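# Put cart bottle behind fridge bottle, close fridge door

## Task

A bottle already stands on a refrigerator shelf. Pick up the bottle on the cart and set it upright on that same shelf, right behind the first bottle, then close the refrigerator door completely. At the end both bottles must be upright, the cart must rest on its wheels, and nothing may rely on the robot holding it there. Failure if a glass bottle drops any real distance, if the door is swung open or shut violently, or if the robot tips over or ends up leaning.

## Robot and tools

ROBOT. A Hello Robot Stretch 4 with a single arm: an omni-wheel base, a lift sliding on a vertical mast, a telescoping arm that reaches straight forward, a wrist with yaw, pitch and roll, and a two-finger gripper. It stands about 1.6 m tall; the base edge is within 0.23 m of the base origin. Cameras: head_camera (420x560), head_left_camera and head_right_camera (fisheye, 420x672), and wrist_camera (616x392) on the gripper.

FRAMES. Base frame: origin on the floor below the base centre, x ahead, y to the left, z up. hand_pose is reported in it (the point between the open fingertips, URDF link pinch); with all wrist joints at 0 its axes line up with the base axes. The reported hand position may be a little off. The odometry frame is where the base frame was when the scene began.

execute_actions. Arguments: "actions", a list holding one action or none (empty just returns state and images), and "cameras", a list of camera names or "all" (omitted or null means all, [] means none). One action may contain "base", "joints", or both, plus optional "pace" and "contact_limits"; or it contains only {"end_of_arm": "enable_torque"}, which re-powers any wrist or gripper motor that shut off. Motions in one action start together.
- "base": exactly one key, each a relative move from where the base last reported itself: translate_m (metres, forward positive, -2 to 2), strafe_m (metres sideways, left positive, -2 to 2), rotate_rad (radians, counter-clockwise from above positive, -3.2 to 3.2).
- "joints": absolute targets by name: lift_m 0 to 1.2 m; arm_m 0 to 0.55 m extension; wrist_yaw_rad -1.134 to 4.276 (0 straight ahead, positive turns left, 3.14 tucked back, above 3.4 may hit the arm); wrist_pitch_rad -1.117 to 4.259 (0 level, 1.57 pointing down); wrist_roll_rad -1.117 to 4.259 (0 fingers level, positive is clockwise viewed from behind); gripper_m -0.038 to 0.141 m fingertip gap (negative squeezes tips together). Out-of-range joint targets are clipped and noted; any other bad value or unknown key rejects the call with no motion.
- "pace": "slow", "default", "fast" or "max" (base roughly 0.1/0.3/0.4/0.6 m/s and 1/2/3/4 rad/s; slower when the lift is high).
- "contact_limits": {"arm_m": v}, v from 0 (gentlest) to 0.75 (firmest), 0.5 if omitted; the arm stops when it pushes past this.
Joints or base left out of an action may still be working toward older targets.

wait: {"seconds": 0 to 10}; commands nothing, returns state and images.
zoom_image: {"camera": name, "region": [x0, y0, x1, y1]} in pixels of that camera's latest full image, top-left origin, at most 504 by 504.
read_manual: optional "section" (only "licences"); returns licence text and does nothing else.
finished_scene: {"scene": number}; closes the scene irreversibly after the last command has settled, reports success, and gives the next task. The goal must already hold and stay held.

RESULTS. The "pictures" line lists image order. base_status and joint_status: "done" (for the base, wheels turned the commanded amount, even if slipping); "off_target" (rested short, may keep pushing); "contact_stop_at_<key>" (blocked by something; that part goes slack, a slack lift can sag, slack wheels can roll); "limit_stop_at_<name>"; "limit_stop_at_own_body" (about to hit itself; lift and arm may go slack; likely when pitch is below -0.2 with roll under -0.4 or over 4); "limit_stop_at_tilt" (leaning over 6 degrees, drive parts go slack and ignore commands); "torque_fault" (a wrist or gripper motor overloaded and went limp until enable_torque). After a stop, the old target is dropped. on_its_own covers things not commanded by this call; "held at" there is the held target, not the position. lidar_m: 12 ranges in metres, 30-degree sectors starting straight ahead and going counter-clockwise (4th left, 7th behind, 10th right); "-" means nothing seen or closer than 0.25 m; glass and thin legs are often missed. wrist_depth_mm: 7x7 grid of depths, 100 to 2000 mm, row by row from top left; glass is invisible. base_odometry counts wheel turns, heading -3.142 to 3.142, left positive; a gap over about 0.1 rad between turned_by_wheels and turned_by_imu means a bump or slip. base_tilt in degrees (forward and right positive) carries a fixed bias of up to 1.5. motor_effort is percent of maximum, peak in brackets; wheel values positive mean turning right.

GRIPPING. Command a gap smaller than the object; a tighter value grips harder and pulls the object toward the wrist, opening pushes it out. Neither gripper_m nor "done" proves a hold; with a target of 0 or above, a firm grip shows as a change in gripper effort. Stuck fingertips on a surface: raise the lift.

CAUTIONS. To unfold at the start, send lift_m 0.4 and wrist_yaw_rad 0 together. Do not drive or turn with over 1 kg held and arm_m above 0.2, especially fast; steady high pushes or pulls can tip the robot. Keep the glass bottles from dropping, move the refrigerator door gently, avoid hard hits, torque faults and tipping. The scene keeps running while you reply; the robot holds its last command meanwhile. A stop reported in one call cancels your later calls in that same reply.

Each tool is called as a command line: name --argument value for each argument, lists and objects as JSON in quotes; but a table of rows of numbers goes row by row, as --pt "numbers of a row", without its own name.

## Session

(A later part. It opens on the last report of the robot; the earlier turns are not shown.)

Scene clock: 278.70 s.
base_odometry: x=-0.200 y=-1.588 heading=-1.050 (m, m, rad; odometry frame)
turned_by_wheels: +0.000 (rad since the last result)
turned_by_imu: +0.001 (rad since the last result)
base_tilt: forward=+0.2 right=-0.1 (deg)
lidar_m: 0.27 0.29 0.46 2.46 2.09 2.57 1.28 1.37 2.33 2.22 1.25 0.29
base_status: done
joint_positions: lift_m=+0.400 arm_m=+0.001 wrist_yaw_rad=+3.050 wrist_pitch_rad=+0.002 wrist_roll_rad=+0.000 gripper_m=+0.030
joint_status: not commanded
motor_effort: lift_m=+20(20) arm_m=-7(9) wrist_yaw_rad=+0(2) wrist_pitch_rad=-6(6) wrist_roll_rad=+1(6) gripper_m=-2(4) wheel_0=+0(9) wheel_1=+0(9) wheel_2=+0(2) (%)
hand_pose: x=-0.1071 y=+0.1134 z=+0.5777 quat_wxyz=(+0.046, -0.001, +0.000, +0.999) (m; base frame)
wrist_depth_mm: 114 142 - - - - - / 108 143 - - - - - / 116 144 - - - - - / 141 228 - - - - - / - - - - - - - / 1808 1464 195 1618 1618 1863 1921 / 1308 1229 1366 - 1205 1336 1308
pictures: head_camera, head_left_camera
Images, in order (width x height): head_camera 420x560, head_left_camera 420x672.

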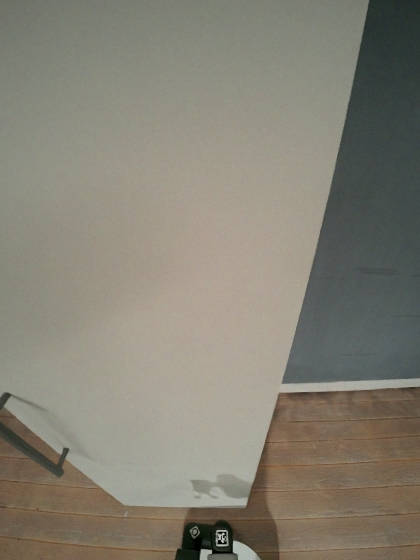

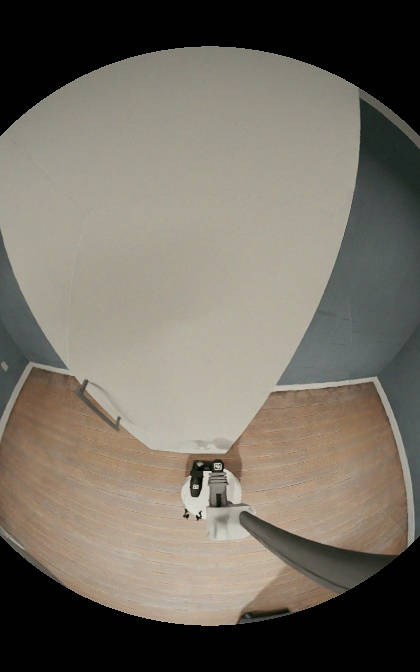

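execute_actions --actions '[{"base":{"translate_m":-0.35}}]' --cameras '[]'

execute_actions --actions '[{"base":{"strafe_m":0.4}}]' --cameras '["head_left_camera","head_camera","head_right_camera"]'

Scene clock: 285.50 s.
base_odometry: x=-0.374 y=-1.284 heading=-1.050 (m, m, rad; odometry frame)
turned_by_wheels: +0.000 (rad since the last result)
turned_by_imu: +0.000 (rad since the last result)
base_tilt: forward=+0.2 right=-0.1 (deg)
lidar_m: 0.65 0.65 1.89 2.46 1.90 2.50 0.94 0.98 2.31 2.21 1.76 1.29
base_status: done
joint_positions: lift_m=+0.400 arm_m=+0.001 wrist_yaw_rad=+3.050 wrist_pitch_rad=+0.002 wrist_roll_rad=+0.000 gripper_m=+0.030
joint_status: not commanded
motor_effort: lift_m=+19(19) arm_m=-7(7) wrist_yaw_rad=+0(1) wrist_pitch_rad=-5(6) wrist_roll_rad=+1(2) gripper_m=-3(2) wheel_0=+1(5) wheel_1=+1(6) wheel_2=+0(8) (%)
hand_pose: x=-0.1071 y=+0.1134 z=+0.5777 quat_wxyz=(+0.046, -0.001, +0.000, +0.999) (m; base frame)
wrist_depth_mm: 114 143 - - - - - / 108 143 - - - - - / 116 144 - - - - - / 141 229 - - - - - / - 1661 - - - - - / 1308 1308 195 1661 1576 1921 1921 / 1182 1060 1397 - 1229 1308 1336
pictures: none
No camera images: the call's "cameras" was empty. Leave "cameras" out to get every camera's image.

Scene clock: 288.17 s.
base_odometry: x=-0.027 y=-1.085 heading=-1.050 (m, m, rad; odometry frame)
turned_by_wheels: +0.000 (rad since the last result)
turned_by_imu: +0.001 (rad since the last result)
base_tilt: forward=+0.2 right=-0.1 (deg)
lidar_m: 0.62 1.33 1.92 2.06 1.58 1.93 2.40 1.09 2.72 2.62 1.83 0.66
base_status: done
joint_positions: lift_m=+0.400 arm_m=+0.001 wrist_yaw_rad=+3.050 wrist_pitch_rad=+0.002 wrist_roll_rad=+0.000 gripper_m=+0.030
joint_status: not commanded
motor_effort: lift_m=+20(20) arm_m=-7(7) wrist_yaw_rad=+1(0) wrist_pitch_rad=-5(6) wrist_roll_rad=+1(5) gripper_m=-3(2) wheel_0=+0(8) wheel_1=-2(7) wheel_2=+1(0) (%)
hand_pose: x=-0.1071 y=+0.1134 z=+0.5777 quat_wxyz=(+0.046, -0.001, +0.000, +0.999) (m; base frame)
wrist_depth_mm: 114 143 - - - - - / 108 143 - - - - - / 116 144 - - - - - / 141 229 - - - - - / - - - - - - - / 1281 1576 195 1661 1618 1983 1921 / 1281 1182 1397 - 1229 1308 1366
pictures: head_camera, head_left_camera, head_right_camera
Images, in order (width x height): head_camera 420x560, head_left_camera 420x672, head_right_camera 420x672.

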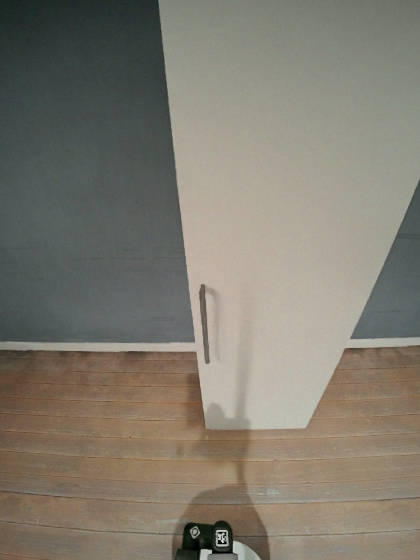

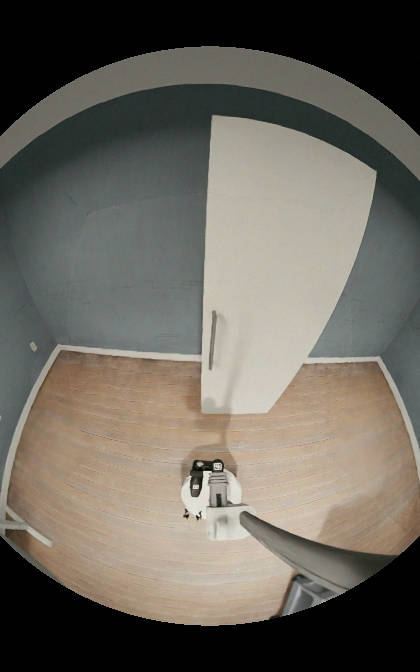

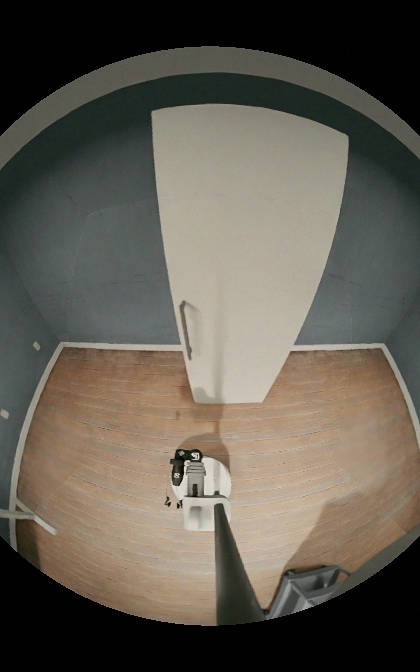

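execute_actions --actions '[{"base":{"strafe_m":-0.12}}]' --cameras '[]'

execute_actions --actions '[{"joints":{"arm_m":0.45},"pace":"slow","contact_limits":{"arm_m":0.2}}]' --cameras '["head_camera"]'

execute_actions --actions '[{"joints":{"arm_m":0.1}}]' --cameras '["head_left_camera"]'

Scene clock: 296.43 s.
base_odometry: x=-0.131 y=-1.145 heading=-1.050 (m, m, rad; odometry frame)
turned_by_wheels: +0.000 (rad since the last result)
turned_by_imu: -0.001 (rad since the last result)
base_tilt: forward=+0.1 right=-0.1 (deg)
lidar_m: 0.62 0.65 1.90 2.19 1.68 2.10 1.42 1.06 2.57 2.49 1.78 0.66
base_status: done
joint_positions: lift_m=+0.400 arm_m=+0.001 wrist_yaw_rad=+3.050 wrist_pitch_rad=+0.002 wrist_roll_rad=+0.000 gripper_m=+0.030
joint_status: not commanded
motor_effort: lift_m=+20(20) arm_m=-7(7) wrist_yaw_rad=+1(1) wrist_pitch_rad=-6(6) wrist_roll_rad=+1(1) gripper_m=-4(3) wheel_0=-1(7) wheel_1=+0(8) wheel_2=+1(3) (%)
hand_pose: x=-0.1071 y=+0.1134 z=+0.5777 quat_wxyz=(+0.046, -0.001, +0.000, +0.999) (m; base frame)
wrist_depth_mm: 114 143 - - - - - / 108 143 - - - - - / 116 144 - - - - - / 140 228 - - - - - / 1397 - - - - - - / 1336 1537 195 1618 1618 1921 1921 / 1078 1229 1366 - 1229 1308 1308
pictures: none
No camera images: the call's "cameras" was empty. Leave "cameras" out to get every camera's image.

Scene clock: 302.20 s.
base_odometry: x=-0.131 y=-1.145 heading=-1.050 (m, m, rad; odometry frame)
turned_by_wheels: +0.000 (rad since the last result)
turned_by_imu: -0.001 (rad since the last result)
base_tilt: forward=+0.2 right=-0.1 (deg)
lidar_m: 0.60 0.69 1.89 2.17 1.66 2.11 1.44 1.04 2.59 2.50 1.79 0.68
base_status: not commanded
joint_positions: lift_m=+0.400 arm_m=+0.448 wrist_yaw_rad=+3.050 wrist_pitch_rad=+0.002 wrist_roll_rad=+0.000 gripper_m=+0.030
joint_status: all done
motor_effort: lift_m=+20(20) arm_m=+9(11) wrist_yaw_rad=+0(1) wrist_pitch_rad=-6(6) wrist_roll_rad=+2(1) gripper_m=-3(2) wheel_0=-1(1) wheel_1=+0(0) wheel_2=+1(1) (%)
contact_limits: arm_m 0.2
hand_pose: x=+0.3400 y=+0.1134 z=+0.5777 quat_wxyz=(+0.046, -0.001, +0.000, +0.999) (m; base frame)
wrist_depth_mm: 108 - - - - - - / 109 597 - - - - - / 110 201 591 - - - - / 1499 603 - - - - - / - 1499 - - - - - / 1537 1464 195 1618 1618 1921 1921 / 1308 1182 1397 - 1255 1308 1336
pictures: head_camera
Images, in order (width x height): head_camera 420x560.

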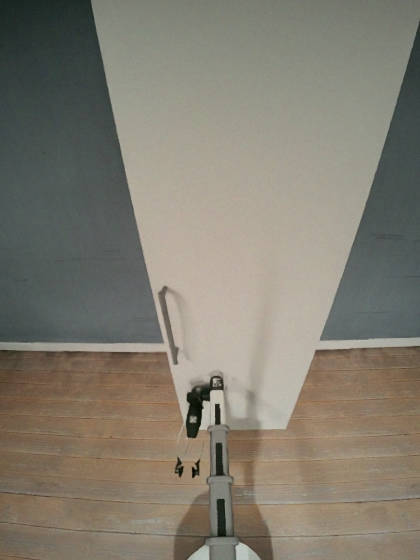

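Scene clock: 304.37 s.
base_odometry: x=-0.131 y=-1.145 heading=-1.050 (m, m, rad; odometry frame)
turned_by_wheels: +0.000 (rad since the last result)
turned_by_imu: -0.001 (rad since the last result)
base_tilt: forward=+0.2 right=-0.1 (deg)
lidar_m: 0.61 0.69 1.91 2.14 1.66 2.14 1.45 1.04 2.61 2.49 1.76 0.67
base_status: not commanded
joint_positions: lift_m=+0.400 arm_m=+0.102 wrist_yaw_rad=+3.050 wrist_pitch_rad=+0.002 wrist_roll_rad=+0.000 gripper_m=+0.030
joint_status: all done
motor_effort: lift_m=+20(20) arm_m=-9(10) wrist_yaw_rad=+1(1) wrist_pitch_rad=-6(6) wrist_roll_rad=+4(3) gripper_m=-3(3) wheel_0=-1(0) wheel_1=+0(0) wheel_2=+1(1) (%)
hand_pose: x=-0.0068 y=+0.1134 z=+0.5777 quat_wxyz=(+0.046, -0.001, +0.000, +0.999) (m; base frame)
wrist_depth_mm: 110 283 - - - - - / 111 135 - - - - - / 111 178 - - - - - / 127 243 - - - - - / 303 - - - - - - / 300 1576 195 1661 1661 1921 1921 / 297 1205 1397 - 1229 1308 1308
pictures: head_left_camera
Images, in order (width x height): head_left_camera 420x672.

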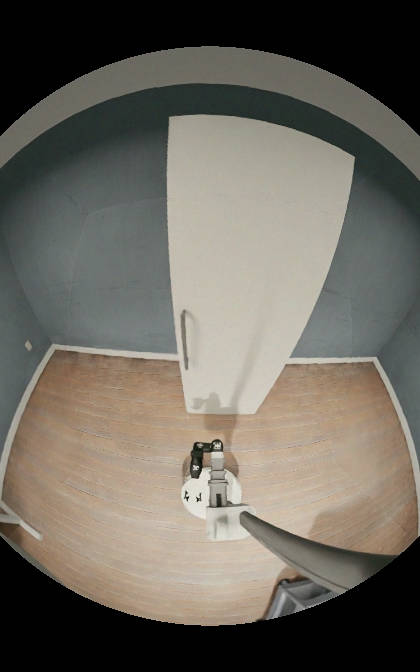

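execute_actions --actions '[{"joints":{"arm_m":0.4},"pace":"fast"}]' --cameras '[]'

execute_actions --actions '[{"joints":{"arm_m":0.55},"pace":"slow","contact_limits":{"arm_m":0.25}}]' --cameras '["head_left_camera"]'

Scene clock: 310.37 s.
base_odometry: x=-0.131 y=-1.145 heading=-1.050 (m, m, rad; odometry frame)
turned_by_wheels: +0.000 (rad since the last result)
turned_by_imu: -0.001 (rad since the last result)
base_tilt: forward=+0.2 right=+0.0 (deg)
lidar_m: 0.62 0.69 1.89 2.17 1.64 2.12 1.44 1.03 2.59 2.50 1.80 0.64
base_status: not commanded
joint_positions: lift_m=+0.400 arm_m=+0.398 wrist_yaw_rad=+3.050 wrist_pitch_rad=+0.002 wrist_roll_rad=+0.000 gripper_m=+0.030
joint_status: all done
motor_effort: lift_m=+20(19) arm_m=+9(10) wrist_yaw_rad=+1(0) wrist_pitch_rad=-6(6) wrist_roll_rad=+0(1) gripper_m=-4(4) wheel_0=-1(1) wheel_1=+0(0) wheel_2=+1(1) (%)
hand_pose: x=+0.2901 y=+0.1135 z=+0.5777 quat_wxyz=(+0.046, -0.001, +0.000, +0.999) (m; base frame)
wrist_depth_mm: 103 - - - - - - / 103 238 - - - - - / 110 200 580 - - - - / 1430 554 - - - - - / - 1921 - - - - - / 1537 1397 195 1661 1661 1921 1921 / 1308 1205 1397 - 1229 1308 1336
pictures: none
No camera images: the call's "cameras" was empty. Leave "cameras" out to get every camera's image.

Scene clock: 312.17 s.
base_odometry: x=-0.131 y=-1.145 heading=-1.051 (m, m, rad; odometry frame)
turned_by_wheels: -0.001 (rad since the last result)
turned_by_imu: +0.002 (rad since the last result)
base_tilt: forward=+0.2 right=+0.0 (deg)
lidar_m: 0.61 0.72 1.88 2.16 1.65 2.14 1.45 1.05 2.58 2.52 1.78 0.65
base_status: not commanded
joint_positions: lift_m=+0.400 arm_m=+0.477 wrist_yaw_rad=+3.059 wrist_pitch_rad=+0.002 wrist_roll_rad=+0.000 gripper_m=+0.030
joint_status: arm_m contact_stop (moved +0.079 of +0.152)
joint sent to its limit — the command would take arm_m past its upper limit, so that joint was sent only as far as its limit.
on_its_own: arm_m is slack since a contact_stop (your +0.550 is given up); wrist_yaw_rad is at rest, and its effort (-26) is outside its rest range (-13 to +13)
motor_effort: lift_m=+20(20) arm_m=+0(24) wrist_yaw_rad=-26(64) wrist_pitch_rad=-6(7) wrist_roll_rad=+2(2) gripper_m=-2(3) wheel_0=-2(2) wheel_1=+3(8) wheel_2=-9(16) (%)
contact_limits: arm_m 0.25
hand_pose: x=+0.3678 y=+0.1108 z=+0.5777 quat_wxyz=(+0.041, -0.001, +0.000, +0.999) (m; base frame)
wrist_depth_mm: 112 - - - - - - / 112 263 - - - - - / 113 194 621 - - - - / 1537 627 - - - - - / - 1464 - - - - - / 1576 1499 195 1618 1618 1921 1921 / 1308 691 1397 - 1229 1336 1336
pictures: head_left_camera
Images, in order (width x height): head_left_camera 420x672.

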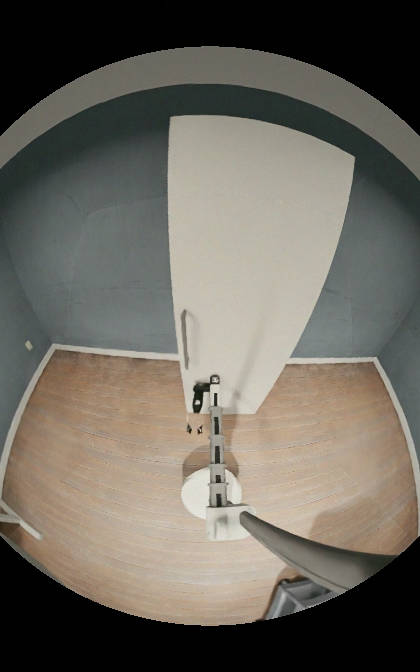

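execute_actions --actions '[{"joints":{"arm_m":0.3},"pace":"fast"}]' --cameras '[]'

finished_scene --scene 1

Scene clock: 323.63 s.
base_odometry: x=-0.131 y=-1.145 heading=-1.050 (m, m, rad; odometry frame)
turned_by_wheels: +0.001 (rad since the last result)
turned_by_imu: +0.000 (rad since the last result)
base_tilt: forward=+0.2 right=+0.0 (deg)
lidar_m: 0.62 0.68 1.88 2.19 1.68 2.13 1.44 1.02 2.58 2.50 1.78 0.66
base_status: not commanded
joint_positions: lift_m=+0.400 arm_m=+0.302 wrist_yaw_rad=+3.050 wrist_pitch_rad=+0.002 wrist_roll_rad=+0.000 gripper_m=+0.030
joint_status: all done
motor_effort: lift_m=+20(20) arm_m=-9(11) wrist_yaw_rad=+1(23) wrist_pitch_rad=-5(5) wrist_roll_rad=+3(2) gripper_m=-3(3) wheel_0=+0(2) wheel_1=-1(3) wheel_2=+3(9) (%)
hand_pose: x=+0.1931 y=+0.1134 z=+0.5777 quat_wxyz=(+0.046, -0.001, +0.000, +0.999) (m; base frame)
wrist_depth_mm: - 492 - - - - - / 114 166 - - - - - / 128 168 442 - - - - / 1308 455 - - - - - / - 504 - - - - - / 1366 466 195 1661 1618 1921 1808 / 1308 462 1397 - 1255 1308 1308
pictures: none
No camera images: the call's "cameras" was empty. Leave "cameras" out to get every camera's image.

The scene is finished: the task was done.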